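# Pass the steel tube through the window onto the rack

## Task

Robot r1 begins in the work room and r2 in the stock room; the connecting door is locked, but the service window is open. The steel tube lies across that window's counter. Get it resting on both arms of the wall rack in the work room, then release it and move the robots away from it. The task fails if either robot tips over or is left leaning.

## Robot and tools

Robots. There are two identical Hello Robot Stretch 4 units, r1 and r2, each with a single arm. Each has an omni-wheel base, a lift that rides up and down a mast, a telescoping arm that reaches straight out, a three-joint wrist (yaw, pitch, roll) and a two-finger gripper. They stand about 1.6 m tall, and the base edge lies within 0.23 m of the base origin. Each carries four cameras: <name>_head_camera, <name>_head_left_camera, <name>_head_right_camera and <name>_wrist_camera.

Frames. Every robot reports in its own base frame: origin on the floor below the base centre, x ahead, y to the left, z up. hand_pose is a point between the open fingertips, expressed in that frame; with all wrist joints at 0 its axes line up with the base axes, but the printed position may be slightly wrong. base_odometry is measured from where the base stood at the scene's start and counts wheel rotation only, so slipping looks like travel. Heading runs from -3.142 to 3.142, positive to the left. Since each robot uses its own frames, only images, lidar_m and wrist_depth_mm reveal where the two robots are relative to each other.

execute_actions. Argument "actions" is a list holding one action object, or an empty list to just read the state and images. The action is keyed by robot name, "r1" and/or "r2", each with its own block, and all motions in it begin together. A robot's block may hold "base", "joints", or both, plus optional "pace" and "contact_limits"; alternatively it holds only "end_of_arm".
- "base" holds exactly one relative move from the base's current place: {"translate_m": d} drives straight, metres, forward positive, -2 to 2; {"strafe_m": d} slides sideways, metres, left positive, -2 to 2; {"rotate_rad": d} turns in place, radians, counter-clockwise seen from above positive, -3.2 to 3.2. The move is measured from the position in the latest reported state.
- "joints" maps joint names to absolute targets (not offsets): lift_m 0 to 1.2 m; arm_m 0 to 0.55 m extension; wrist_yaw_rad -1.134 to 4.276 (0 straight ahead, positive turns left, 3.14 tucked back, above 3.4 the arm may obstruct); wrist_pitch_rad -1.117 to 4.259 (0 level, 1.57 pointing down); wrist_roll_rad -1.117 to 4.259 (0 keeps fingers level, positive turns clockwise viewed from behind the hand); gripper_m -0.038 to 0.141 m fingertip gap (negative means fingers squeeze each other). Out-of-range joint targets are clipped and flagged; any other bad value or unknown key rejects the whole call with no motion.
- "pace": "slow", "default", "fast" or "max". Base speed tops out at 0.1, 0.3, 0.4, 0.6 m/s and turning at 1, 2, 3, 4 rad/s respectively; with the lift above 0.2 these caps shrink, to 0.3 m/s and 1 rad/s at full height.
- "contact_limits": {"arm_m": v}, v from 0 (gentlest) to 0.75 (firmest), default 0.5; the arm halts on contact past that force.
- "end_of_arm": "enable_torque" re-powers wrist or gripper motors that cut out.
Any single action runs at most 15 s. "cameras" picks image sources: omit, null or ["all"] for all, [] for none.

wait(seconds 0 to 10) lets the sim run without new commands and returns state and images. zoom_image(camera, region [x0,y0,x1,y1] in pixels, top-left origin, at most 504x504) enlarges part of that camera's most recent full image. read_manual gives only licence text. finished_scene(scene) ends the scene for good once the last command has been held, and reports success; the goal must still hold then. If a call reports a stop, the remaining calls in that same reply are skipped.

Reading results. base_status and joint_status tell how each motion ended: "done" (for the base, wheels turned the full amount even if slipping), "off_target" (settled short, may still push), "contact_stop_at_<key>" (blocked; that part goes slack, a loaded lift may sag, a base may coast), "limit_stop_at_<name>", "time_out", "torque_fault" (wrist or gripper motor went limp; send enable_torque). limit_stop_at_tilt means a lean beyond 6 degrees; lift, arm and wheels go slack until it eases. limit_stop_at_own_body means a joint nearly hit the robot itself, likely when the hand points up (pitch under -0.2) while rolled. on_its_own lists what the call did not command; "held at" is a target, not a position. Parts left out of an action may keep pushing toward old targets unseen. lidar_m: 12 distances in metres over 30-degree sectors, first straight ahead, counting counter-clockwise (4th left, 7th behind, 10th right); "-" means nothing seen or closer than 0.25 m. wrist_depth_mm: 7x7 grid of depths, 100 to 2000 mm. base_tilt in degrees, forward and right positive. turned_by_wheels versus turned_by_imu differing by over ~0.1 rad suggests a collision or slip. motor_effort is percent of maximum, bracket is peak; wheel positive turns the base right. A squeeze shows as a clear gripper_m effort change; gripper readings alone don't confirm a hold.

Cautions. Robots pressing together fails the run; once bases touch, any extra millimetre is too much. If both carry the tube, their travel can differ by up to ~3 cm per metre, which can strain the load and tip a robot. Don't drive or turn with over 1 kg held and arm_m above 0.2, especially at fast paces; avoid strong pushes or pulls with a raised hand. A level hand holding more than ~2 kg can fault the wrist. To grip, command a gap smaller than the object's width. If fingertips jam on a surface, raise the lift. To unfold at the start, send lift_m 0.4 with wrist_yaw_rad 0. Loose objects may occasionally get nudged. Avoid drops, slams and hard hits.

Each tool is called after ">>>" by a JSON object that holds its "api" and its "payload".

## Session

>>> {"api": "execute_actions", "payload": {"actions": []}}

Scene clock: 0.00 s.
r1.base_odometry: x=+0.000 y=+0.000 heading=+0.000 (m, m, rad; r1's odometry frame)
r1.turned_by_wheels: +0.000 (rad since the last result)
r1.turned_by_imu: +0.000 (rad since the last result)
r1.base_tilt: forward=+0.3 right=-0.2 (deg)
r1.lidar_m: 2.37 2.45 2.44 2.05 2.44 2.49 2.38 2.49 1.91 1.83 2.03 2.49
r1.base_status: not commanded
r1.joint_positions: lift_m=+0.251 arm_m=-0.002 wrist_yaw_rad=+3.183 wrist_pitch_rad=-0.013 wrist_roll_rad=-0.006 gripper_m=+0.057
r1.joint_status: not commanded
r1.motor_effort: lift_m=+19 arm_m=+0 wrist_yaw_rad=-1 wrist_pitch_rad=-9 wrist_roll_rad=-1 gripper_m=-3 wheel_0=+0 wheel_1=+0 wheel_2=+0 (%)
r1.hand_pose: x=-0.1229 y=+0.0754 z=+0.4326 quat_wxyz=(-0.021, +0.006, -0.003, +1.000) (m; r1's base frame)
r1.wrist_depth_mm: - 134 133 - - - - / - - 132 - - - - / - 110 135 - - - - / 143 138 170 - - - - / 199 - - - - - - / 198 1499 195 1308 196 1308 1308 / 197 891 991 - 1025 891 917
r2.base_odometry: x=+0.000 y=+0.000 heading=+0.000 (m, m, rad; r2's odometry frame)
r2.turned_by_wheels: +0.000 (rad since the last result)
r2.turned_by_imu: +0.000 (rad since the last result)
r2.base_tilt: forward=-0.6 right=+0.3 (deg)
r2.lidar_m: 2.23 2.72 2.74 2.41 2.82 2.50 2.53 1.76 1.45 1.47 1.94 2.17
r2.base_status: not commanded
r2.joint_positions: lift_m=+0.144 arm_m=+0.001 wrist_yaw_rad=+3.168 wrist_pitch_rad=-0.014 wrist_roll_rad=+0.005 gripper_m=+0.057
r2.joint_status: not commanded
r2.motor_effort: lift_m=+20 arm_m=+0 wrist_yaw_rad=+0 wrist_pitch_rad=-7 wrist_roll_rad=+0 gripper_m=-3 wheel_0=+0 wheel_1=+0 wheel_2=+0 (%)
r2.hand_pose: x=-0.1191 y=+0.0798 z=+0.3258 quat_wxyz=(-0.013, +0.007, +0.003, +1.000) (m; r2's base frame)
r2.wrist_depth_mm: - 133 - - - - - / - 117 155 - - - - / - 124 168 - - - - / 135 135 - - - - - / 1708 1983 - - - - - / 1025 1138 193 1098 196 1182 1138 / 768 741 854 - 798 788 809
pictures: r1_head_camera, r1_head_left_camera, r1_head_right_camera, r1_wrist_camera, r2_head_camera, r2_head_left_camera, r2_head_right_camera, r2_wrist_camera
camera_calibration (this result's frames):
r1_wrist_camera: T_world_to_cam=[[-0.0942597, 0.994957, -0.0342828, -0.0633834], [0.0340968, -0.0311895, -0.998932, 0.486636], [-0.994964, -0.0953279, -0.0309849, 0.129452], [0, 0, 0, 1]] pos_world=[0.106233, 0.0905821, 0.487954]
r2_wrist_camera: T_world_to_cam=[[0.00601588, 0.999935, 0.00968862, -0.093151], [0.0292983, 0.00950839, -0.999525, 0.372496], [-0.999553, 0.00629689, -0.0292392, 0.119445], [0, 0, 0, 1]] pos_world=[0.109039, 0.088851, 0.376714]
Images, in order (width x height): r1_head_camera 420x560, r1_head_left_camera 420x672, r1_head_right_camera 420x672, r1_wrist_camera 616x392, r2_head_camera 420x560, r2_head_left_camera 420x672, r2_head_right_camera 420x672, r2_wrist_camera 616x392.

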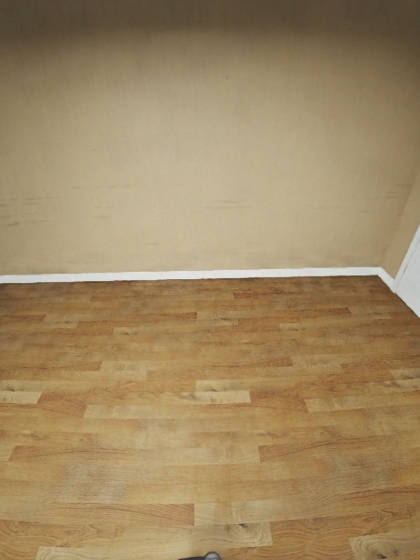

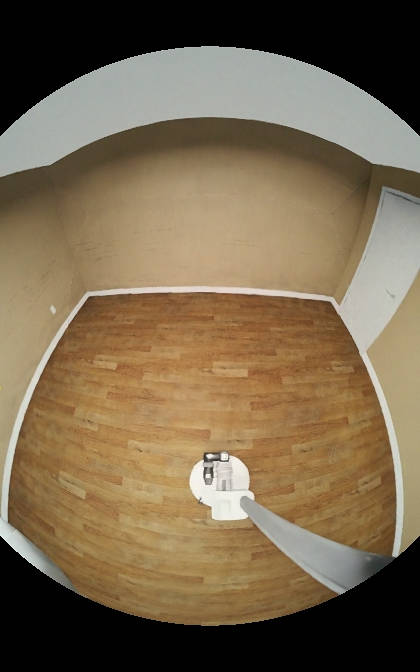

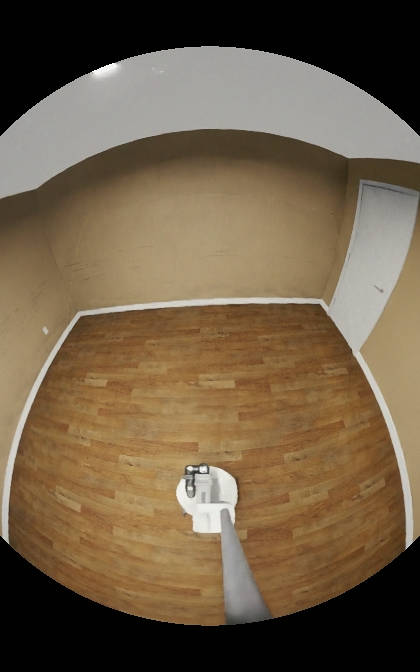

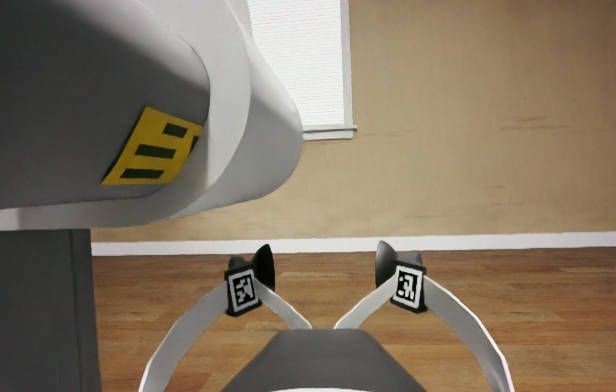

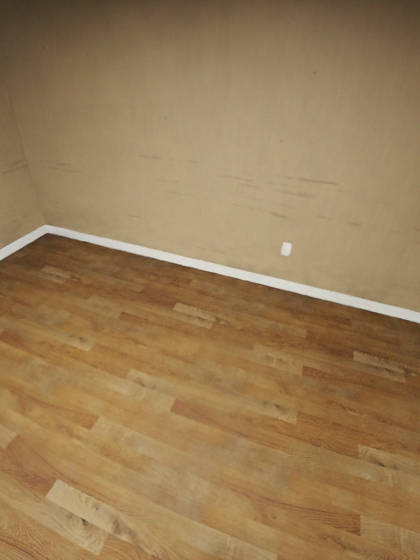

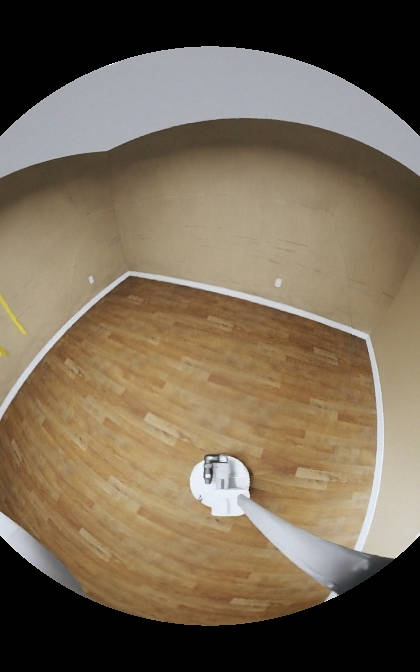

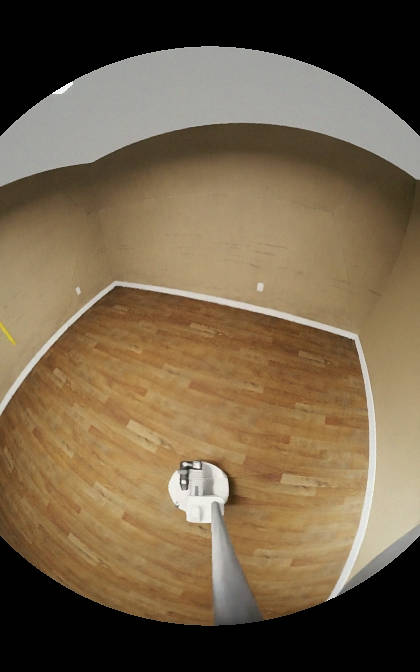

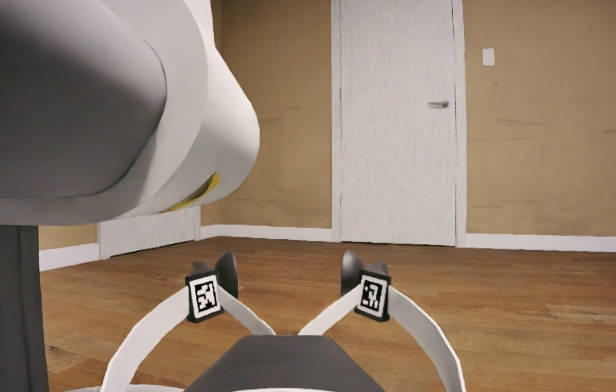

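>>> {"api": "execute_actions", "payload": {"actions": [{"r1": {"base": {"rotate_rad": -1.57}, "joints": {"lift_m": 0.4, "wrist_yaw_rad": 0}}, "r2": {"base": {"rotate_rad": -1.95}, "joints": {"lift_m": 0.4, "wrist_yaw_rad": 0}}}], "cameras": ["r1_head_camera", "r1_head_left_camera", "r1_wrist_camera", "r2_head_camera", "r2_head_left_camera"]}}

Scene clock: 5.30 s.
r1.base_odometry: x=+0.000 y=+0.000 heading=-1.569 (m, m, rad; r1's odometry frame)
r1.turned_by_wheels: -1.569 (rad since the last result)
r1.turned_by_imu: -1.561 (rad since the last result)
r1.base_tilt: forward=+0.1 right=-0.2 (deg)
r1.lidar_m: 1.83 2.01 2.49 2.35 2.44 2.46 2.36 2.43 2.48 2.36 2.44 1.92
r1.base_status: done
r1.joint_positions: lift_m=+0.400 arm_m=-0.002 wrist_yaw_rad=+0.000 wrist_pitch_rad=-0.012 wrist_roll_rad=-0.006 gripper_m=+0.057
r1.joint_status: all done
r1.motor_effort: lift_m=+24(23) arm_m=+0(0) wrist_yaw_rad=-1(8) wrist_pitch_rad=-7(8) wrist_roll_rad=-2(0) gripper_m=-5(4) wheel_0=+6(11) wheel_1=+2(7) wheel_2=+2(9) (%)
r1.hand_pose: x=+0.4575 y=-0.0873 z=+0.5815 quat_wxyz=(+1.000, -0.003, -0.006, +0.000) (m; r1's base frame)
r1.wrist_depth_mm: 1756 1708 1708 - - 1661 1661 / 1756 1756 1756 - - 1661 1618 / 1808 1756 1756 1708 1661 1708 1661 / 1808 1756 1756 1708 1708 1708 1661 / 1808 1808 1756 1756 1708 1708 1661 / 1756 1756 195 1661 196 1708 1661 / 1336 1229 1281 - 1308 1160 1205
r2.base_odometry: x=+0.000 y=+0.000 heading=-1.949 (m, m, rad; r2's odometry frame)
r2.turned_by_wheels: -1.949 (rad since the last result)
r2.turned_by_imu: -1.913 (rad since the last result)
r2.base_tilt: forward=-0.7 right=+0.1 (deg)
r2.lidar_m: 1.46 1.53 2.21 2.21 2.31 2.85 2.73 2.82 2.64 2.46 2.29 1.54
r2.base_status: done
r2.joint_positions: lift_m=+0.400 arm_m=+0.001 wrist_yaw_rad=+0.000 wrist_pitch_rad=-0.014 wrist_roll_rad=+0.005 gripper_m=+0.057
r2.joint_status: all done
r2.motor_effort: lift_m=+23(24) arm_m=+0(0) wrist_yaw_rad=-1(5) wrist_pitch_rad=-10(10) wrist_roll_rad=+0(1) gripper_m=-5(5) wheel_0=+4(10) wheel_1=+5(10) wheel_2=+3(10) (%)
r2.hand_pose: x=+0.4601 y=-0.0873 z=+0.5818 quat_wxyz=(+1.000, +0.003, -0.007, +0.000) (m; r2's base frame)
r2.wrist_depth_mm: 1308 1336 - - 1366 1430 1464 / 1308 1336 - - 1397 1430 1464 / 1308 1336 1366 1366 1430 1397 1430 / 1336 1366 1366 1336 1397 1430 1430 / 1336 1336 1366 1366 1430 1430 1430 / 1336 1336 193 1430 196 1430 1397 / 1336 1229 1336 - 1336 1281 1366
pictures: r1_head_camera, r1_head_left_camera, r1_wrist_camera, r2_head_camera, r2_head_left_camera
camera_calibration (this result's frames):
r1_wrist_camera: T_world_to_cam=[[0.0534405, -0.997982, -0.0342853, -0.0832343], [-0.0328697, 0.0325577, -0.998929, 0.646697], [0.99803, 0.0545102, -0.0310635, -0.202651], [0, 0, 0, 1]] pos_world=[0.227957, -0.0930748, 0.636855]
Images, in order (width x height): r1_head_camera 420x560, r1_head_left_camera 420x672, r1_wrist_camera 616x392, r2_head_camera 420x560, r2_head_left_camera 420x672.

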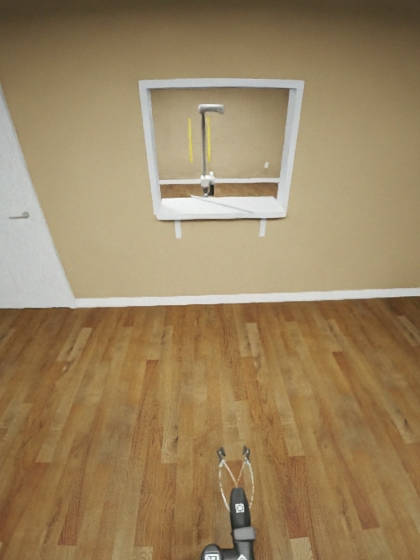

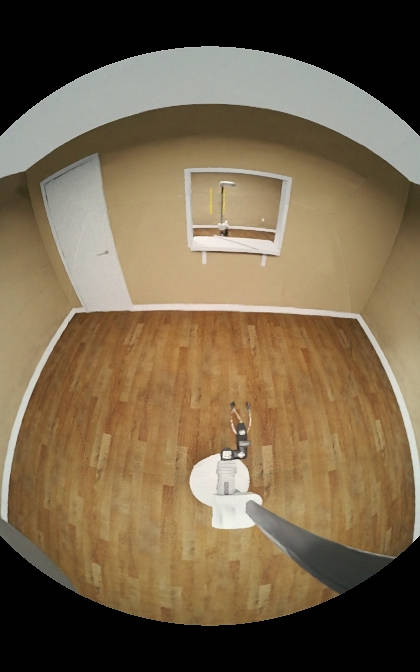

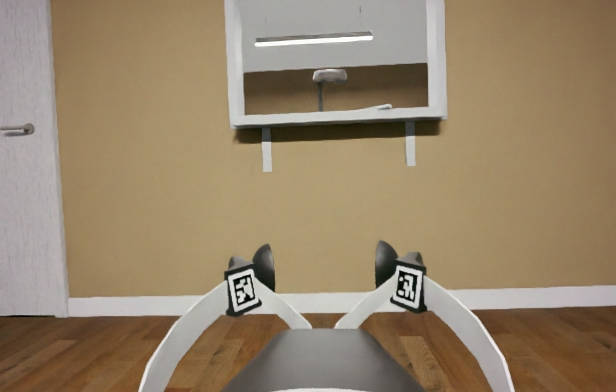

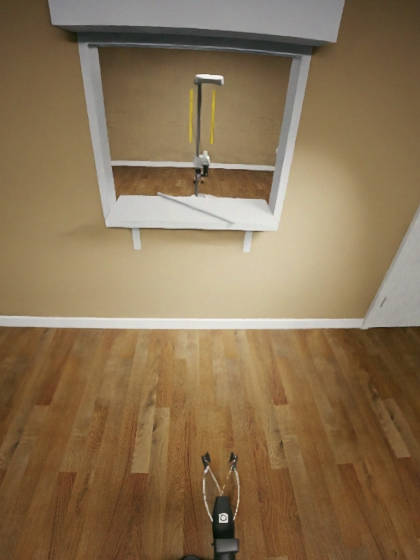

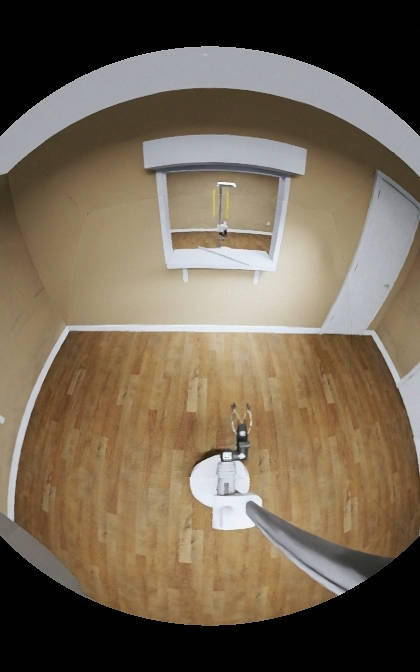

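>>> {"api": "zoom_image", "payload": {"camera": "r1_head_camera", "region": [130, 70, 320, 250]}}

>>> {"api": "zoom_image", "payload": {"camera": "r2_head_camera", "region": [70, 40, 330, 270]}}

Region (130, 70, 320, 250) of r1_head_camera's 420x560 image, scaled by 2.653, with more detail than that image has; it fills the top 477 rows of this view, and the rest is white.

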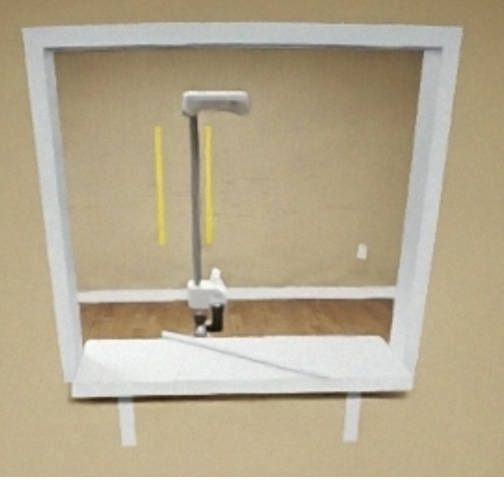

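Region (70, 40, 330, 270) of r2_head_camera's 420x560 image, scaled by 1.938, with more detail than that image has; it fills the top 446 rows of this view, and the rest is white.

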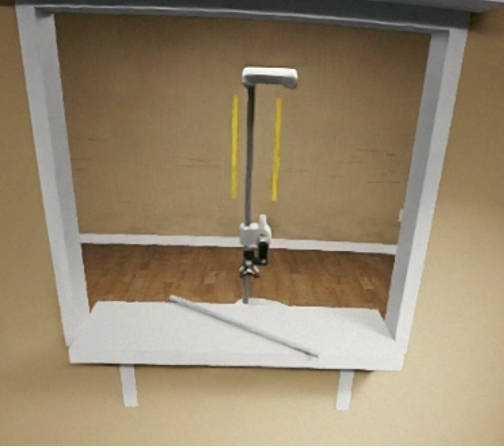

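>>> {"api": "execute_actions", "payload": {"actions": [{"r1": {"base": {"translate_m": 1.56}, "joints": {"lift_m": 1.17, "wrist_pitch_rad": 1.57, "wrist_roll_rad": 2.30, "gripper_m": 0.1}, "pace": "fast"}}], "cameras": ["r1_head_camera", "r1_head_left_camera", "r1_wrist_camera", "r2_head_camera"]}}

Scene clock: 24.13 s.
r1.base_odometry: x=+0.003 y=-1.560 heading=-1.569 (m, m, rad; r1's odometry frame)
r1.turned_by_wheels: +0.001 (rad since the last result)
r1.turned_by_imu: +0.001 (rad since the last result)
r1.base_tilt: forward=+0.3 right=-0.1 (deg)
r1.lidar_m: 0.26 0.27 0.36 1.34 2.48 3.37 4.06 3.42 2.47 1.64 0.38 0.27
r1.base_status: done
r1.joint_positions: lift_m=+1.170 arm_m=-0.002 wrist_yaw_rad=+0.000 wrist_pitch_rad=+1.570 wrist_roll_rad=+2.300 gripper_m=+0.100
r1.joint_status: all done
r1.motor_effort: lift_m=+23(27) arm_m=+0(0) wrist_yaw_rad=-3(3) wrist_pitch_rad=+0(1) wrist_roll_rad=-1(3) gripper_m=-3(5) wheel_0=+4(13) wheel_1=+1(12) wheel_2=+3(16) (%)
r1.hand_pose: x=+0.1692 y=-0.0874 z=+1.0594 quat_wxyz=(+0.289, +0.646, +0.289, -0.645) (m; r1's base frame)
r1.wrist_depth_mm: 1098 1281 1281 1281 1255 1255 259 / 410 1308 1281 1281 1255 488 1255 / 377 931 1281 1255 1060 1255 1255 / 379 379 1205 1281 1060 1281 1255 / 382 379 413 1308 1078 1281 1255 / 384 379 201 946 1281 1281 1281 / 387 382 379 - 1308 1281 1255
r2.base_odometry: x=+0.000 y=+0.000 heading=-1.949 (m, m, rad; r2's odometry frame)
r2.turned_by_wheels: +0.000 (rad since the last result)
r2.turned_by_imu: +0.003 (rad since the last result)
r2.base_tilt: forward=-0.6 right=+0.1 (deg)
r2.lidar_m: 1.44 1.51 2.20 2.22 2.31 2.87 2.71 2.83 2.67 2.46 2.27 1.55
r2.base_status: not commanded
r2.joint_positions: lift_m=+0.400 arm_m=+0.001 wrist_yaw_rad=+0.000 wrist_pitch_rad=-0.014 wrist_roll_rad=+0.005 gripper_m=+0.057
r2.joint_status: not commanded
r2.motor_effort: lift_m=+23(23) arm_m=-1(0) wrist_yaw_rad=-1(1) wrist_pitch_rad=-8(8) wrist_roll_rad=-1(1) gripper_m=-4(6) wheel_0=+4(4) wheel_1=+5(5) wheel_2=+3(3) (%)
r2.hand_pose: x=+0.4601 y=-0.0873 z=+0.5818 quat_wxyz=(+1.000, +0.003, -0.007, +0.000) (m; r2's base frame)
r2.wrist_depth_mm: 1281 1336 - - 1397 1397 1430 / 1308 1336 - - 1366 1430 1430 / 1308 1336 1366 1397 1397 1397 1464 / 1308 1336 1366 1397 1397 1430 1430 / 1336 1366 1366 1397 1366 1430 1430 / 1336 1336 193 1366 196 1430 1430 / 1336 1229 1366 - 1336 1308 1366
pictures: r1_head_camera, r1_head_left_camera, r1_wrist_camera, r2_head_camera
camera_calibration (this result's frames):
r1_wrist_camera: T_world_to_cam=[[-0.716953, 0.695089, -0.0532037, 0.246853], [0.69358, 0.718913, 0.045948, -0.0552381], [0.0701868, -0.00395844, -0.997526, 1.27571], [0, 0, 0, 1]] pos_world=[0.125756, -0.126823, 1.28822]
Images, in order (width x height): r1_head_camera 420x560, r1_head_left_camera 420x672, r1_wrist_camera 616x392, r2_head_camera 420x560.

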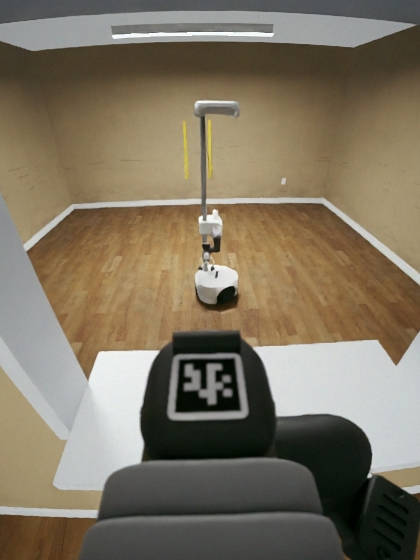

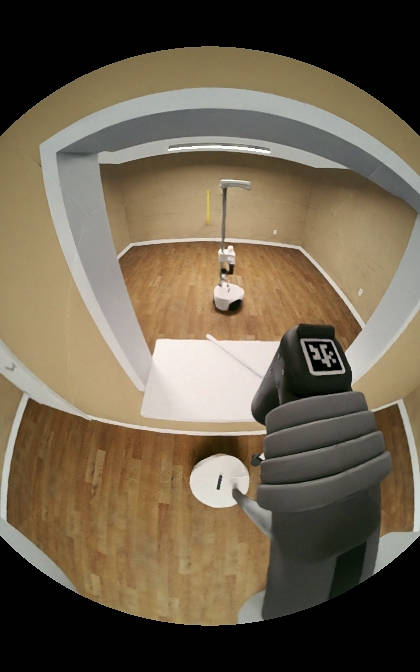

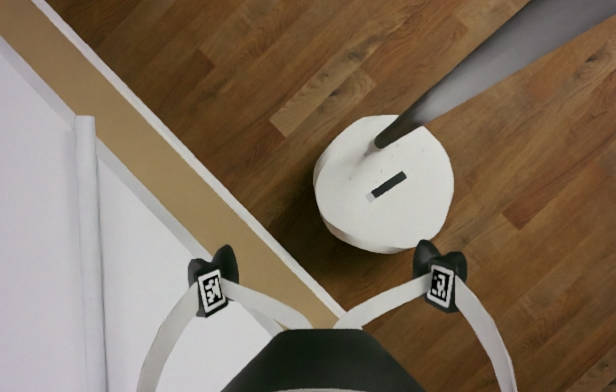

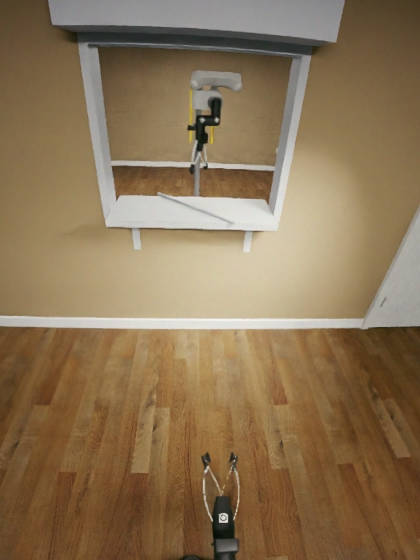

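>>> {"api": "execute_actions", "payload": {"actions": [{"r1": {"base": {"strafe_m": -0.033}, "joints": {"arm_m": 0.29}}}], "cameras": ["r1_wrist_camera", "r2_head_camera"]}}

Scene clock: 38.40 s.
r1.base_odometry: x=-0.029 y=-1.560 heading=-1.568 (m, m, rad; r1's odometry frame)
r1.turned_by_wheels: +0.000 (rad since the last result)
r1.turned_by_imu: +0.003 (rad since the last result)
r1.base_tilt: forward=+0.2 right=-0.2 (deg)
r1.lidar_m: 0.25 0.28 0.39 1.33 2.52 3.44 4.04 3.36 2.43 1.63 0.40 0.28
r1.base_status: done
r1.joint_positions: lift_m=+1.170 arm_m=+0.288 wrist_yaw_rad=+0.000 wrist_pitch_rad=+1.570 wrist_roll_rad=+2.300 gripper_m=+0.100
r1.joint_status: all done
r1.motor_effort: lift_m=+23(23) arm_m=+8(9) wrist_yaw_rad=-2(3) wrist_pitch_rad=+0(1) wrist_roll_rad=+0(2) gripper_m=-3(2) wheel_0=+6(14) wheel_1=+0(9) wheel_2=+0(1) (%)
r1.hand_pose: x=+0.4597 y=-0.0874 z=+1.0594 quat_wxyz=(+0.289, +0.646, +0.289, -0.645) (m; r1's base frame)
r1.wrist_depth_mm: 373 370 368 364 1255 1229 1229 / 375 373 368 366 364 1042 1229 / 377 375 370 366 364 364 1255 / 379 375 373 370 366 362 1255 / 1308 377 373 370 366 364 364 / 1308 1308 201 357 370 366 364 / 1336 1336 379 - 370 368 366
r2.base_odometry: x=+0.000 y=+0.000 heading=-1.949 (m, m, rad; r2's odometry frame)
r2.turned_by_wheels: +0.000 (rad since the last result)
r2.turned_by_imu: +0.002 (rad since the last result)
r2.base_tilt: forward=-0.5 right=+0.2 (deg)
r2.lidar_m: 1.43 1.50 2.19 2.22 2.29 2.86 2.73 2.80 2.63 2.44 2.25 1.56
r2.base_status: not commanded
r2.joint_positions: lift_m=+0.400 arm_m=+0.001 wrist_yaw_rad=+0.000 wrist_pitch_rad=-0.014 wrist_roll_rad=+0.005 gripper_m=+0.057
r2.joint_status: not commanded
r2.motor_effort: lift_m=+23(23) arm_m=+0(0) wrist_yaw_rad=-1(1) wrist_pitch_rad=-9(8) wrist_roll_rad=+1(1) gripper_m=-4(3) wheel_0=+5(5) wheel_1=+5(5) wheel_2=+3(3) (%)
r2.hand_pose: x=+0.4601 y=-0.0873 z=+0.5818 quat_wxyz=(+1.000, +0.003, -0.007, +0.000) (m; r2's base frame)
r2.wrist_depth_mm: 1308 1308 - - 1430 1366 1430 / 1336 1336 - - 1397 1397 1430 / 1308 1308 1366 1366 1397 1430 1430 / 1308 1336 1366 1397 1397 1397 1430 / 1336 1336 1366 1397 1397 1430 1464 / 1336 1336 193 1366 196 1397 1464 / 1308 1229 1366 - 1336 1308 1366
pictures: r1_wrist_camera, r2_head_camera
camera_calibration (this result's frames):
r1_wrist_camera: T_world_to_cam=[[-0.717042, 0.694987, -0.0533336, 0.455249], [0.693469, 0.719012, 0.0460738, -0.256749], [0.0703682, -0.00394836, -0.997513, 1.25523], [0, 0, 0, 1]] pos_world=[0.416152, -0.12683, 1.28822]
Images, in order (width x height): r1_wrist_camera 616x392, r2_head_camera 420x560.

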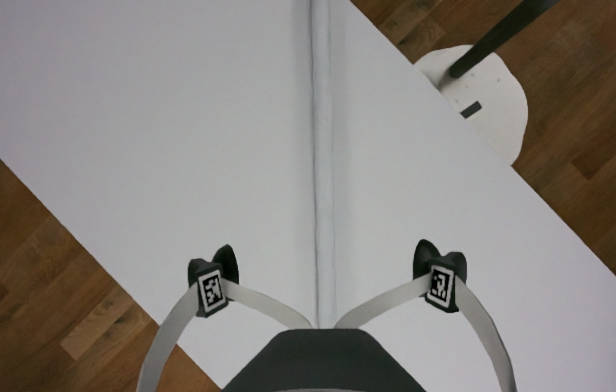

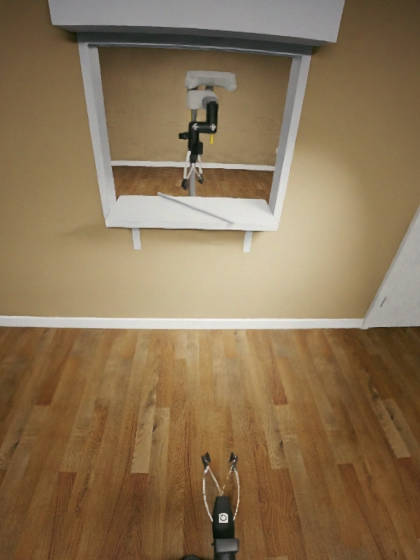

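>>> {"api": "zoom_image", "payload": {"camera": "r1_wrist_camera", "region": [240, 100, 420, 340]}}

Region (240, 100, 420, 340) of r1_wrist_camera's 616x392 image, scaled by 2.100; it fills the left 378 columns of this view, and the rest is white.

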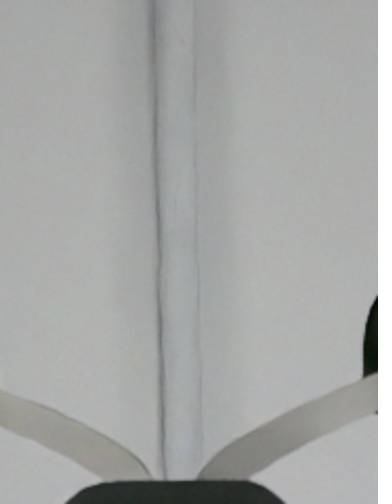

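>>> {"api": "execute_actions", "payload": {"actions": [{"r1": {"joints": {"lift_m": 1.038, "gripper_m": 0.045, "arm_m": 0.297}}}], "cameras": ["r1_wrist_camera"]}}

Scene clock: 51.47 s.
r1.base_odometry: x=-0.029 y=-1.560 heading=-1.568 (m, m, rad; r1's odometry frame)
r1.turned_by_wheels: +0.000 (rad since the last result)
r1.turned_by_imu: +0.002 (rad since the last result)
r1.base_tilt: forward=+0.2 right=-0.2 (deg)
r1.lidar_m: 0.26 0.27 0.39 1.34 2.51 3.38 4.04 3.40 2.42 1.65 0.38 0.30
r1.base_status: not commanded
r1.joint_positions: lift_m=+1.039 arm_m=+0.295 wrist_yaw_rad=+0.000 wrist_pitch_rad=+1.572 wrist_roll_rad=+2.300 gripper_m=+0.045
r1.joint_status: all done
r1.motor_effort: lift_m=+8(22) arm_m=+9(9) wrist_yaw_rad=-1(2) wrist_pitch_rad=-7(6) wrist_roll_rad=+0(2) gripper_m=-5(5) wheel_0=+6(6) wheel_1=-1(1) wheel_2=+0(0) (%)
r1.hand_pose: x=+0.4661 y=-0.0874 z=+0.9287 quat_wxyz=(+0.289, +0.645, +0.289, -0.646) (m; r1's base frame)
r1.wrist_depth_mm: 245 243 240 237 236 234 1098 / 246 244 241 239 236 236 1098 / 247 245 243 240 238 236 234 / 249 246 244 242 239 237 236 / 249 248 245 242 239 238 236 / 252 249 196 243 193 238 237 / 1205 250 247 - 242 240 238
r2.base_odometry: x=+0.000 y=+0.000 heading=-1.949 (m, m, rad; r2's odometry frame)
r2.turned_by_wheels: +0.000 (rad since the last result)
r2.turned_by_imu: +0.002 (rad since the last result)
r2.base_tilt: forward=-0.5 right=+0.2 (deg)
r2.lidar_m: 1.44 1.50 2.20 2.23 2.31 2.88 2.72 2.80 2.67 2.45 2.31 1.52
r2.base_status: not commanded
r2.joint_positions: lift_m=+0.400 arm_m=+0.001 wrist_yaw_rad=+0.000 wrist_pitch_rad=-0.014 wrist_roll_rad=+0.005 gripper_m=+0.057
r2.joint_status: not commanded
r2.motor_effort: lift_m=+23(23) arm_m=+0(0) wrist_yaw_rad=+0(1) wrist_pitch_rad=-7(8) wrist_roll_rad=+0(0) gripper_m=-3(4) wheel_0=+4(4) wheel_1=+5(5) wheel_2=+3(3) (%)
r2.hand_pose: x=+0.4601 y=-0.0873 z=+0.5818 quat_wxyz=(+1.000, +0.003, -0.007, +0.000) (m; r2's base frame)
r2.wrist_depth_mm: 1308 1336 - - 1397 1430 1430 / 1336 1336 - - 1397 1397 1430 / 1308 1308 1336 1366 1397 1430 1397 / 1336 1336 1366 1366 1397 1430 1464 / 1336 1336 1366 1397 1397 1430 1430 / 1336 1336 194 1397 196 1430 1464 / 1336 1229 1366 - 1336 1308 1366
pictures: r1_wrist_camera
camera_calibration (this result's frames):
r1_wrist_camera: T_world_to_cam=[[-0.716976, 0.695159, -0.0519531, 0.451598], [0.693729, 0.718845, 0.0447383, -0.25409], [0.0684464, -0.00396513, -0.997647, 1.12534], [0, 0, 0, 1]] pos_world=[0.423029, -0.126819, 1.15752]
Images, in order (width x height): r1_wrist_camera 616x392.

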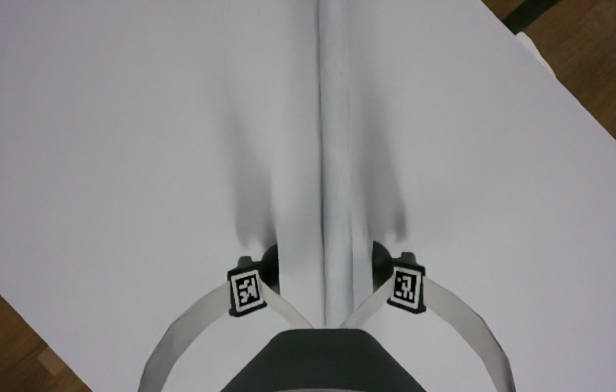

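>>> {"api": "execute_actions", "payload": {"actions": [{"r1": {"joints": {"gripper_m": 0.0, "lift_m": 1.035}}}], "cameras": ["r1_wrist_camera"]}}

>>> {"api": "execute_actions", "payload": {"actions": [{"r1": {"joints": {"gripper_m": -0.03, "lift_m": 1.027}, "pace": "slow"}}], "cameras": ["r1_wrist_camera"]}}

Scene clock: 56.00 s.
r1.base_odometry: x=-0.029 y=-1.560 heading=-1.568 (m, m, rad; r1's odometry frame)
r1.turned_by_wheels: +0.000 (rad since the last result)
r1.turned_by_imu: +0.002 (rad since the last result)
r1.base_tilt: forward=+0.3 right=-0.2 (deg)
r1.lidar_m: 0.26 0.28 0.36 1.35 2.52 3.42 4.05 3.38 2.43 1.61 0.40 0.27
r1.base_status: not commanded
r1.joint_positions: lift_m=+1.036 arm_m=+0.295 wrist_yaw_rad=+0.000 wrist_pitch_rad=+1.569 wrist_roll_rad=+2.300 gripper_m=+0.000
r1.joint_status: all done
r1.motor_effort: lift_m=+13(14) arm_m=+9(9) wrist_yaw_rad=-1(0) wrist_pitch_rad=+0(9) wrist_roll_rad=+2(0) gripper_m=-15(14) wheel_0=+6(6) wheel_1=+0(0) wheel_2=+0(0) (%)
r1.hand_pose: x=+0.4668 y=-0.0874 z=+0.9252 quat_wxyz=(+0.289, +0.646, +0.289, -0.645) (m; r1's base frame)
r1.wrist_depth_mm: 237 236 235 231 229 229 1098 / 239 237 236 233 232 229 1098 / 241 238 236 233 232 230 229 / 242 239 238 235 233 231 229 / 243 240 239 220 234 233 230 / 245 242 182 216 187 234 231 / 1205 243 240 - 236 234 233
r2.base_odometry: x=+0.000 y=+0.000 heading=-1.949 (m, m, rad; r2's odometry frame)
r2.turned_by_wheels: +0.000 (rad since the last result)
r2.turned_by_imu: +0.001 (rad since the last result)
r2.base_tilt: forward=-0.6 right=+0.2 (deg)
r2.lidar_m: 1.44 1.51 2.19 2.22 2.31 2.86 2.71 2.83 2.64 2.46 2.27 1.55
r2.base_status: not commanded
r2.joint_positions: lift_m=+0.400 arm_m=+0.001 wrist_yaw_rad=+0.000 wrist_pitch_rad=-0.014 wrist_roll_rad=+0.005 gripper_m=+0.057
r2.joint_status: not commanded
r2.motor_effort: lift_m=+23(23) arm_m=+0(0) wrist_yaw_rad=-1(0) wrist_pitch_rad=-8(10) wrist_roll_rad=+2(0) gripper_m=-4(3) wheel_0=+5(4) wheel_1=+5(5) wheel_2=+3(2) (%)
r2.hand_pose: x=+0.4601 y=-0.0873 z=+0.5818 quat_wxyz=(+1.000, +0.003, -0.007, +0.000) (m; r2's base frame)
r2.wrist_depth_mm: 1281 1336 - - 1397 1397 1464 / 1336 1308 - - 1397 1397 1430 / 1336 1336 1366 1397 1397 1397 1464 / 1336 1308 1336 1397 1397 1397 1430 / 1336 1366 1366 1397 1366 1430 1464 / 1336 1336 193 1397 196 1464 1464 / 1336 1229 1366 - 1336 1281 1336
pictures: r1_wrist_camera
camera_calibration (this result's frames):
r1_wrist_camera: T_world_to_cam=[[-0.716754, 0.69526, -0.0536443, 0.453379], [0.693723, 0.718748, 0.0463746, -0.255929], [0.0707992, -0.0039751, -0.997483, 1.12062], [0, 0, 0, 1]] pos_world=[0.423165, -0.126813, 1.15399]
Images, in order (width x height): r1_wrist_camera 616x392.

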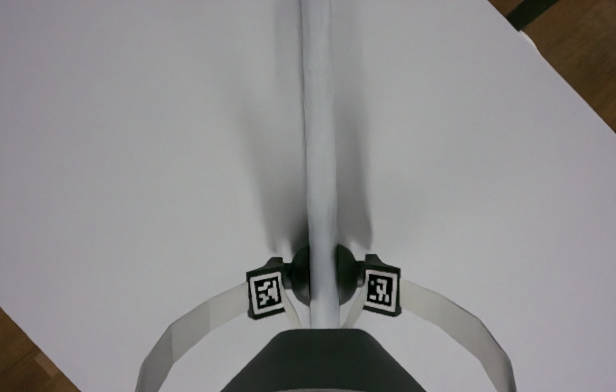

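Scene clock: 57.23 s.
r1.base_odometry: x=-0.029 y=-1.560 heading=-1.568 (m, m, rad; r1's odometry frame)
r1.turned_by_wheels: +0.000 (rad since the last result)
r1.turned_by_imu: +0.001 (rad since the last result)
r1.base_tilt: forward=+0.3 right=-0.2 (deg)
r1.lidar_m: 0.26 0.28 0.38 1.32 2.52 3.41 4.07 3.39 2.44 1.64 0.40 0.29
r1.base_status: not commanded
r1.joint_positions: lift_m=+1.028 arm_m=+0.295 wrist_yaw_rad=+0.000 wrist_pitch_rad=+1.570 wrist_roll_rad=+2.300 gripper_m=-0.029
r1.joint_status: all done
r1.motor_effort: lift_m=+12(16) arm_m=+8(8) wrist_yaw_rad=+0(1) wrist_pitch_rad=+0(6) wrist_roll_rad=-2(0) gripper_m=-22(22) wheel_0=+6(6) wheel_1=+0(0) wheel_2=+0(0) (%)
r1.hand_pose: x=+0.4666 y=-0.0874 z=+0.9173 quat_wxyz=(+0.289, +0.646, +0.289, -0.645) (m; r1's base frame)
r1.wrist_depth_mm: 230 229 226 224 224 220 1098 / 232 229 228 225 224 222 221 / 233 231 229 226 225 223 221 / 235 232 230 227 226 224 223 / 236 233 231 213 227 224 224 / 236 234 180 212 181 225 224 / 238 236 234 - 228 228 225
r2.base_odometry: x=+0.000 y=+0.000 heading=-1.949 (m, m, rad; r2's odometry frame)
r2.turned_by_wheels: +0.000 (rad since the last result)
r2.turned_by_imu: +0.000 (rad since the last result)
r2.base_tilt: forward=-0.5 right=+0.0 (deg)
r2.lidar_m: 1.45 1.51 2.22 2.21 2.30 2.85 2.73 2.81 2.64 2.46 2.28 1.51
r2.base_status: not commanded
r2.joint_positions: lift_m=+0.400 arm_m=+0.001 wrist_yaw_rad=+0.000 wrist_pitch_rad=-0.014 wrist_roll_rad=+0.005 gripper_m=+0.057
r2.joint_status: not commanded
r2.motor_effort: lift_m=+23(23) arm_m=+0(0) wrist_yaw_rad=-1(1) wrist_pitch_rad=-10(8) wrist_roll_rad=+0(0) gripper_m=-6(4) wheel_0=+4(4) wheel_1=+5(5) wheel_2=+3(3) (%)
r2.hand_pose: x=+0.4601 y=-0.0873 z=+0.5818 quat_wxyz=(+1.000, +0.003, -0.007, +0.000) (m; r2's base frame)
r2.wrist_depth_mm: 1308 1366 - - 1366 1397 1430 / 1308 1336 - - 1366 1397 1397 / 1308 1308 1366 1366 1397 1397 1397 / 1336 1366 1366 1397 1397 1430 1397 / 1308 1366 1366 1397 1397 1430 1430 / 1366 1336 193 1397 196 1430 1464 / 1308 1205 1366 - 1366 1308 1366
pictures: r1_wrist_camera
camera_calibration (this result's frames):
r1_wrist_camera: T_world_to_cam=[[-0.716796, 0.69526, -0.0530801, 0.452294], [0.693759, 0.718747, 0.0458286, -0.254921], [0.070014, -0.00397506, -0.997538, 1.11317], [0, 0, 0, 1]] pos_world=[0.423119, -0.126813, 1.14612]
Images, in order (width x height): r1_wrist_camera 616x392.

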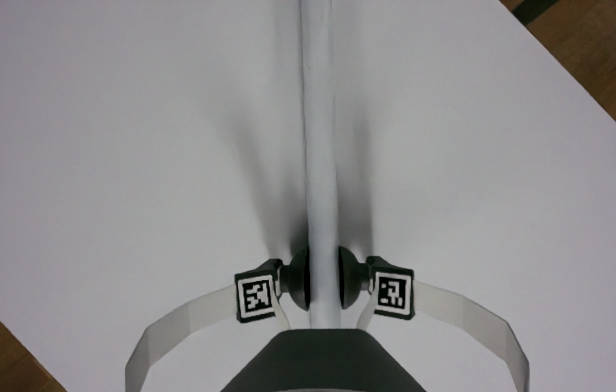

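>>> {"api": "execute_actions", "payload": {"actions": [{"r1": {"joints": {"lift_m": 1.08}}}], "cameras": ["r1_wrist_camera", "r2_head_camera"]}}

Scene clock: 69.83 s.
r1.base_odometry: x=-0.029 y=-1.560 heading=-1.568 (m, m, rad; r1's odometry frame)
r1.turned_by_wheels: +0.000 (rad since the last result)
r1.turned_by_imu: +0.002 (rad since the last result)
r1.base_tilt: forward=+0.2 right=-0.3 (deg)
r1.lidar_m: 0.27 0.29 0.38 1.33 2.53 3.38 4.06 3.37 2.43 1.61 0.40 0.29
r1.base_status: not commanded
r1.joint_positions: lift_m=+1.080 arm_m=+0.295 wrist_yaw_rad=+0.000 wrist_pitch_rad=+1.570 wrist_roll_rad=+2.300 gripper_m=-0.029
r1.joint_status: all done
r1.motor_effort: lift_m=+25(24) arm_m=+9(9) wrist_yaw_rad=-2(2) wrist_pitch_rad=-1(0) wrist_roll_rad=+1(2) gripper_m=-24(24) wheel_0=+6(6) wheel_1=+0(0) wheel_2=+0(0) (%)
r1.hand_pose: x=+0.4666 y=-0.0874 z=+0.9693 quat_wxyz=(+0.289, +0.646, +0.289, -0.645) (m; r1's base frame)
r1.wrist_depth_mm: 281 278 277 274 272 946 1160 / 282 281 277 273 273 271 1138 / 283 282 279 276 274 272 715 / 285 282 279 278 276 274 272 / 287 285 281 214 277 274 273 / 1229 286 180 211 181 276 274 / 1255 287 285 - 278 278 276
r2.base_odometry: x=+0.000 y=+0.000 heading=-1.949 (m, m, rad; r2's odometry frame)
r2.turned_by_wheels: +0.000 (rad since the last result)
r2.turned_by_imu: +0.001 (rad since the last result)
r2.base_tilt: forward=-0.6 right=+0.1 (deg)
r2.lidar_m: 1.44 1.51 2.17 2.21 2.30 2.85 2.72 2.82 2.64 2.47 2.27 1.56
r2.base_status: not commanded
r2.joint_positions: lift_m=+0.400 arm_m=+0.001 wrist_yaw_rad=+0.000 wrist_pitch_rad=-0.014 wrist_roll_rad=+0.005 gripper_m=+0.057
r2.joint_status: not commanded
r2.motor_effort: lift_m=+23(23) arm_m=+0(0) wrist_yaw_rad=+0(1) wrist_pitch_rad=-9(10) wrist_roll_rad=+1(1) gripper_m=-4(7) wheel_0=+4(4) wheel_1=+5(5) wheel_2=+3(3) (%)
r2.hand_pose: x=+0.4601 y=-0.0873 z=+0.5818 quat_wxyz=(+1.000, +0.003, -0.007, +0.000) (m; r2's base frame)
r2.wrist_depth_mm: 1336 1336 - - 1397 1397 1430 / 1308 1308 - - 1397 1397 1430 / 1336 1336 1336 1397 1397 1397 1397 / 1336 1336 1397 1397 1430 1397 1430 / 1336 1366 1397 1366 1397 1430 1464 / 1336 1366 193 1397 196 1464 1430 / 1281 1229 1336 - 1366 1336 1397
pictures: r1_wrist_camera, r2_head_camera
camera_calibration (this result's frames):
r1_wrist_camera: T_world_to_cam=[[-0.716782, 0.69526, -0.0532596, 0.455273], [0.693748, 0.718747, 0.0460024, -0.257517], [0.0702638, -0.00397508, -0.997521, 1.16485], [0, 0, 0, 1]] pos_world=[0.423136, -0.126813, 1.19806]
Images, in order (width x height): r1_wrist_camera 616x392, r2_head_camera 420x560.

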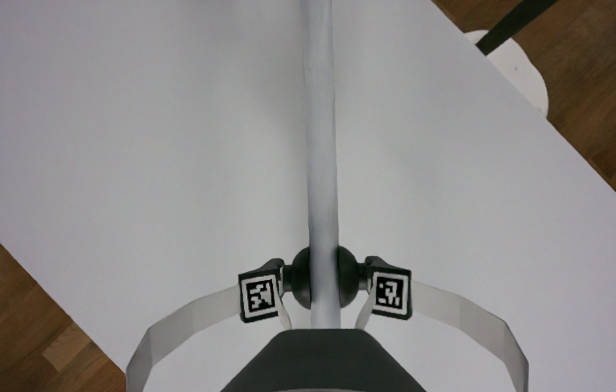

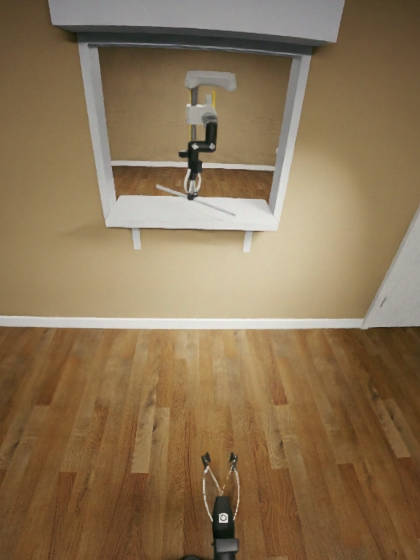

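>>> {"api": "execute_actions", "payload": {"actions": [{"r1": {"base": {"translate_m": -2.0}, "joints": {"arm_m": 0.05, "wrist_roll_rad": 1.571}, "pace": "fast"}}], "cameras": ["r1_wrist_camera"]}}

>>> {"api": "execute_actions", "payload": {"actions": [{"r1": {"base": {"rotate_rad": 3.16}, "joints": {"lift_m": 1.16, "wrist_pitch_rad": 0.9}}}], "cameras": ["r1_head_camera", "r1_head_left_camera", "r1_head_right_camera", "r1_wrist_camera"]}}

Scene clock: 83.77 s.
r1.base_odometry: x=-0.034 y=+0.440 heading=-1.569 (m, m, rad; r1's odometry frame)
r1.turned_by_wheels: -0.001 (rad since the last result)
r1.turned_by_imu: +0.007 (rad since the last result)
r1.base_tilt: forward=+0.2 right=-0.2 (deg)
r1.lidar_m: 2.27 0.25 2.51 2.38 2.48 2.01 1.89 2.00 2.47 2.33 0.31 0.27
r1.base_status: done
r1.joint_positions: lift_m=+1.080 arm_m=+0.052 wrist_yaw_rad=+0.000 wrist_pitch_rad=+1.570 wrist_roll_rad=+1.571 gripper_m=-0.029
r1.joint_status: all done
r1.motor_effort: lift_m=+25(25) arm_m=-8(10) wrist_yaw_rad=-2(2) wrist_pitch_rad=-1(1) wrist_roll_rad=+1(6) gripper_m=-23(25) wheel_0=-5(14) wheel_1=-3(9) wheel_2=-1(13) (%)
r1.hand_pose: x=+0.2226 y=-0.0874 z=+0.9693 quat_wxyz=(+0.500, +0.500, +0.500, -0.500) (m; r1's base frame)
r1.wrist_depth_mm: 1205 1182 1160 1205 1160 1160 1160 / 1205 1182 1182 1182 1182 1160 1160 / 1205 1205 1205 1182 1182 1160 1160 / 1229 1229 1205 976 976 976 484 / 1255 1229 1205 213 976 1182 1182 / 1255 1229 180 210 181 1182 1182 / 1229 1229 1229 - 1205 1205 1205
r2.base_odometry: x=+0.000 y=+0.000 heading=-1.949 (m, m, rad; r2's odometry frame)
r2.turned_by_wheels: +0.000 (rad since the last result)
r2.turned_by_imu: +0.003 (rad since the last result)
r2.base_tilt: forward=-0.6 right=+0.1 (deg)
r2.lidar_m: 1.45 1.50 2.18 2.23 2.30 2.87 2.73 2.83 2.65 2.47 2.29 1.52
r2.base_status: not commanded
r2.joint_positions: lift_m=+0.400 arm_m=+0.001 wrist_yaw_rad=+0.000 wrist_pitch_rad=-0.014 wrist_roll_rad=+0.005 gripper_m=+0.057
r2.joint_status: not commanded
r2.motor_effort: lift_m=+23(23) arm_m=+0(0) wrist_yaw_rad=+0(1) wrist_pitch_rad=-9(9) wrist_roll_rad=+0(2) gripper_m=-4(6) wheel_0=+4(4) wheel_1=+5(5) wheel_2=+3(3) (%)
r2.hand_pose: x=+0.4601 y=-0.0873 z=+0.5818 quat_wxyz=(+1.000, +0.003, -0.007, +0.000) (m; r2's base frame)
r2.wrist_depth_mm: 1308 1336 - - 1397 1397 1430 / 1336 1308 - - 1397 1397 1430 / 1308 1336 1366 1397 1397 1397 1430 / 1308 1366 1336 1397 1397 1430 1464 / 1336 1336 1366 1397 1430 1430 1430 / 1336 1336 193 1397 196 1430 1464 / 1336 1229 1336 - 1308 1281 1366
pictures: r1_wrist_camera
camera_calibration (this result's frames):
r1_wrist_camera: T_world_to_cam=[[-0.997712, 0.0414252, -0.0534388, 0.285954], [0.0390156, 0.998208, 0.045372, 0.0825617], [0.0552226, 0.0431832, -0.99754, 1.18951], [0, 0, 0, 1]] pos_world=[0.21639, -0.145626, 1.19812]
Images, in order (width x height): r1_wrist_camera 616x392.

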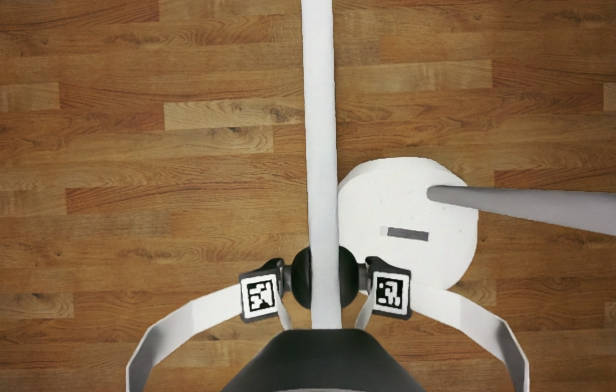

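Scene clock: 87.37 s.
r1.base_odometry: x=-0.034 y=+0.440 heading=+1.590 (m, m, rad; r1's odometry frame)
r1.turned_by_wheels: +3.159 (rad since the last result)
r1.turned_by_imu: +3.148 (rad since the last result)
r1.base_tilt: forward=+0.2 right=-0.3 (deg)
r1.lidar_m: 1.61 0.41 2.43 2.35 2.46 2.49 2.38 2.54 2.48 2.40 2.50 0.45
r1.base_status: done
r1.joint_positions: lift_m=+1.160 arm_m=+0.052 wrist_yaw_rad=+0.000 wrist_pitch_rad=+0.903 wrist_roll_rad=+1.571 gripper_m=-0.029
r1.joint_status: all done
r1.motor_effort: lift_m=+24(23) arm_m=-9(9) wrist_yaw_rad=-1(2) wrist_pitch_rad=-9(11) wrist_roll_rad=-1(0) gripper_m=-24(25) wheel_0=-6(11) wheel_1=-5(11) wheel_2=-4(10) (%)
r1.hand_pose: x=+0.4010 y=-0.0874 z=+1.1113 quat_wxyz=(+0.636, +0.636, +0.309, -0.309) (m; r1's base frame)
r1.wrist_depth_mm: 1397 1618 1921 1464 1366 1160 1042 / 1366 1618 1983 1537 1366 1182 1042 / 1366 1661 1983 1618 1366 1182 1042 / 1366 1618 1921 1661 1397 1205 1060 / 1366 1661 1983 213 1366 1205 1060 / 1397 1618 180 208 182 1138 1060 / 1397 1576 - - 1366 1229 1078
r2.base_odometry: x=+0.000 y=+0.000 heading=-1.949 (m, m, rad; r2's odometry frame)
r2.turned_by_wheels: +0.000 (rad since the last result)
r2.turned_by_imu: +0.001 (rad since the last result)
r2.base_tilt: forward=-0.5 right=+0.1 (deg)
r2.lidar_m: 1.44 1.50 2.19 2.21 2.31 2.87 2.72 2.81 2.65 2.45 2.27 1.54
r2.base_status: not commanded
r2.joint_positions: lift_m=+0.400 arm_m=+0.001 wrist_yaw_rad=+0.000 wrist_pitch_rad=-0.014 wrist_roll_rad=+0.005 gripper_m=+0.057
r2.joint_status: not commanded
r2.motor_effort: lift_m=+22(23) arm_m=+0(0) wrist_yaw_rad=-1(1) wrist_pitch_rad=-9(10) wrist_roll_rad=+1(0) gripper_m=-4(6) wheel_0=+4(4) wheel_1=+5(5) wheel_2=+2(2) (%)
r2.hand_pose: x=+0.4601 y=-0.0873 z=+0.5818 quat_wxyz=(+1.000, +0.003, -0.007, +0.000) (m; r2's base frame)
r2.wrist_depth_mm: 1308 1308 - - 1397 1397 1397 / 1308 1308 - - 1430 1366 1397 / 1308 1308 1336 1366 1397 1397 1397 / 1336 1336 1366 1366 1366 1430 1430 / 1336 1336 1336 1366 1397 1430 1464 / 1308 1336 194 1366 196 1430 1430 / 1308 1229 1366 - 1366 1308 1366
pictures: r1_head_camera, r1_head_left_camera, r1_head_right_camera, r1_wrist_camera
camera_calibration (this result's frames):
r1_wrist_camera: T_world_to_cam=[[-0.75099, 0.0411076, -0.659033, 1.04556], [0.00226022, 0.998214, 0.0596887, 0.0679503], [0.66031, 0.0433361, -0.749742, 0.803275], [0, 0, 0, 1]] pos_world=[0.25464, -0.14562, 1.28725]
Images, in order (width x height): r1_head_camera 420x560, r1_head_left_camera 420x672, r1_head_right_camera 420x672, r1_wrist_camera 616x392.

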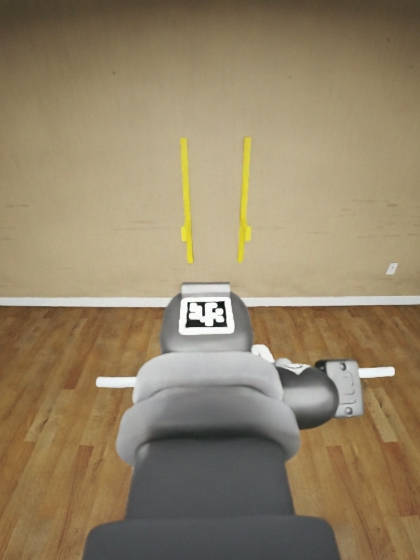

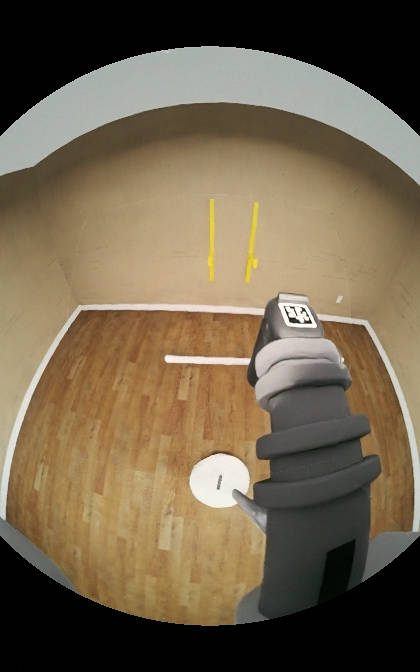

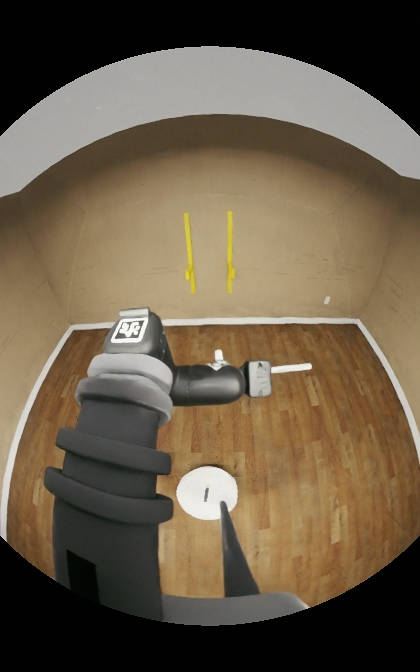

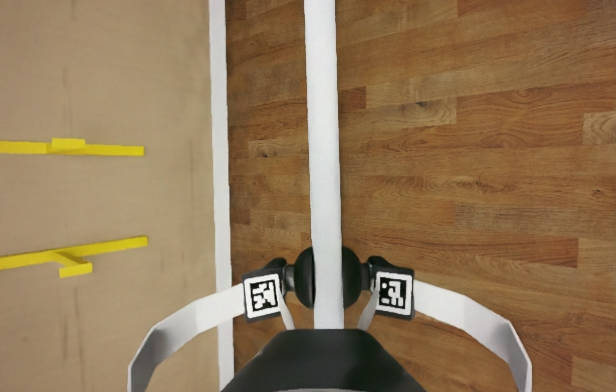

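>>> {"api": "zoom_image", "payload": {"camera": "r1_head_camera", "region": [150, 120, 290, 310]}}

>>> {"api": "zoom_image", "payload": {"camera": "r1_head_camera", "region": [60, 320, 420, 440]}}

Region (150, 120, 290, 310) of r1_head_camera's 420x560 image, scaled by 2.653, with more detail than that image has; it fills the left 371 columns of this view, and the rest is white.

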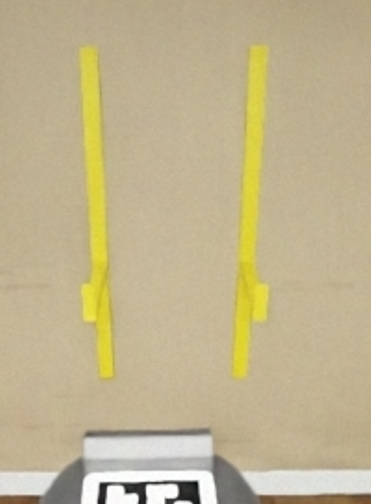

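Region (60, 320, 420, 440) of r1_head_camera's 420x560 image, scaled by 1.400, with more detail than that image has.

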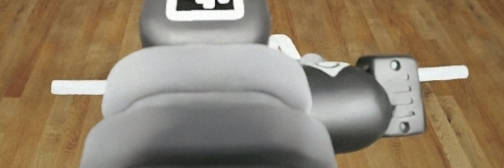

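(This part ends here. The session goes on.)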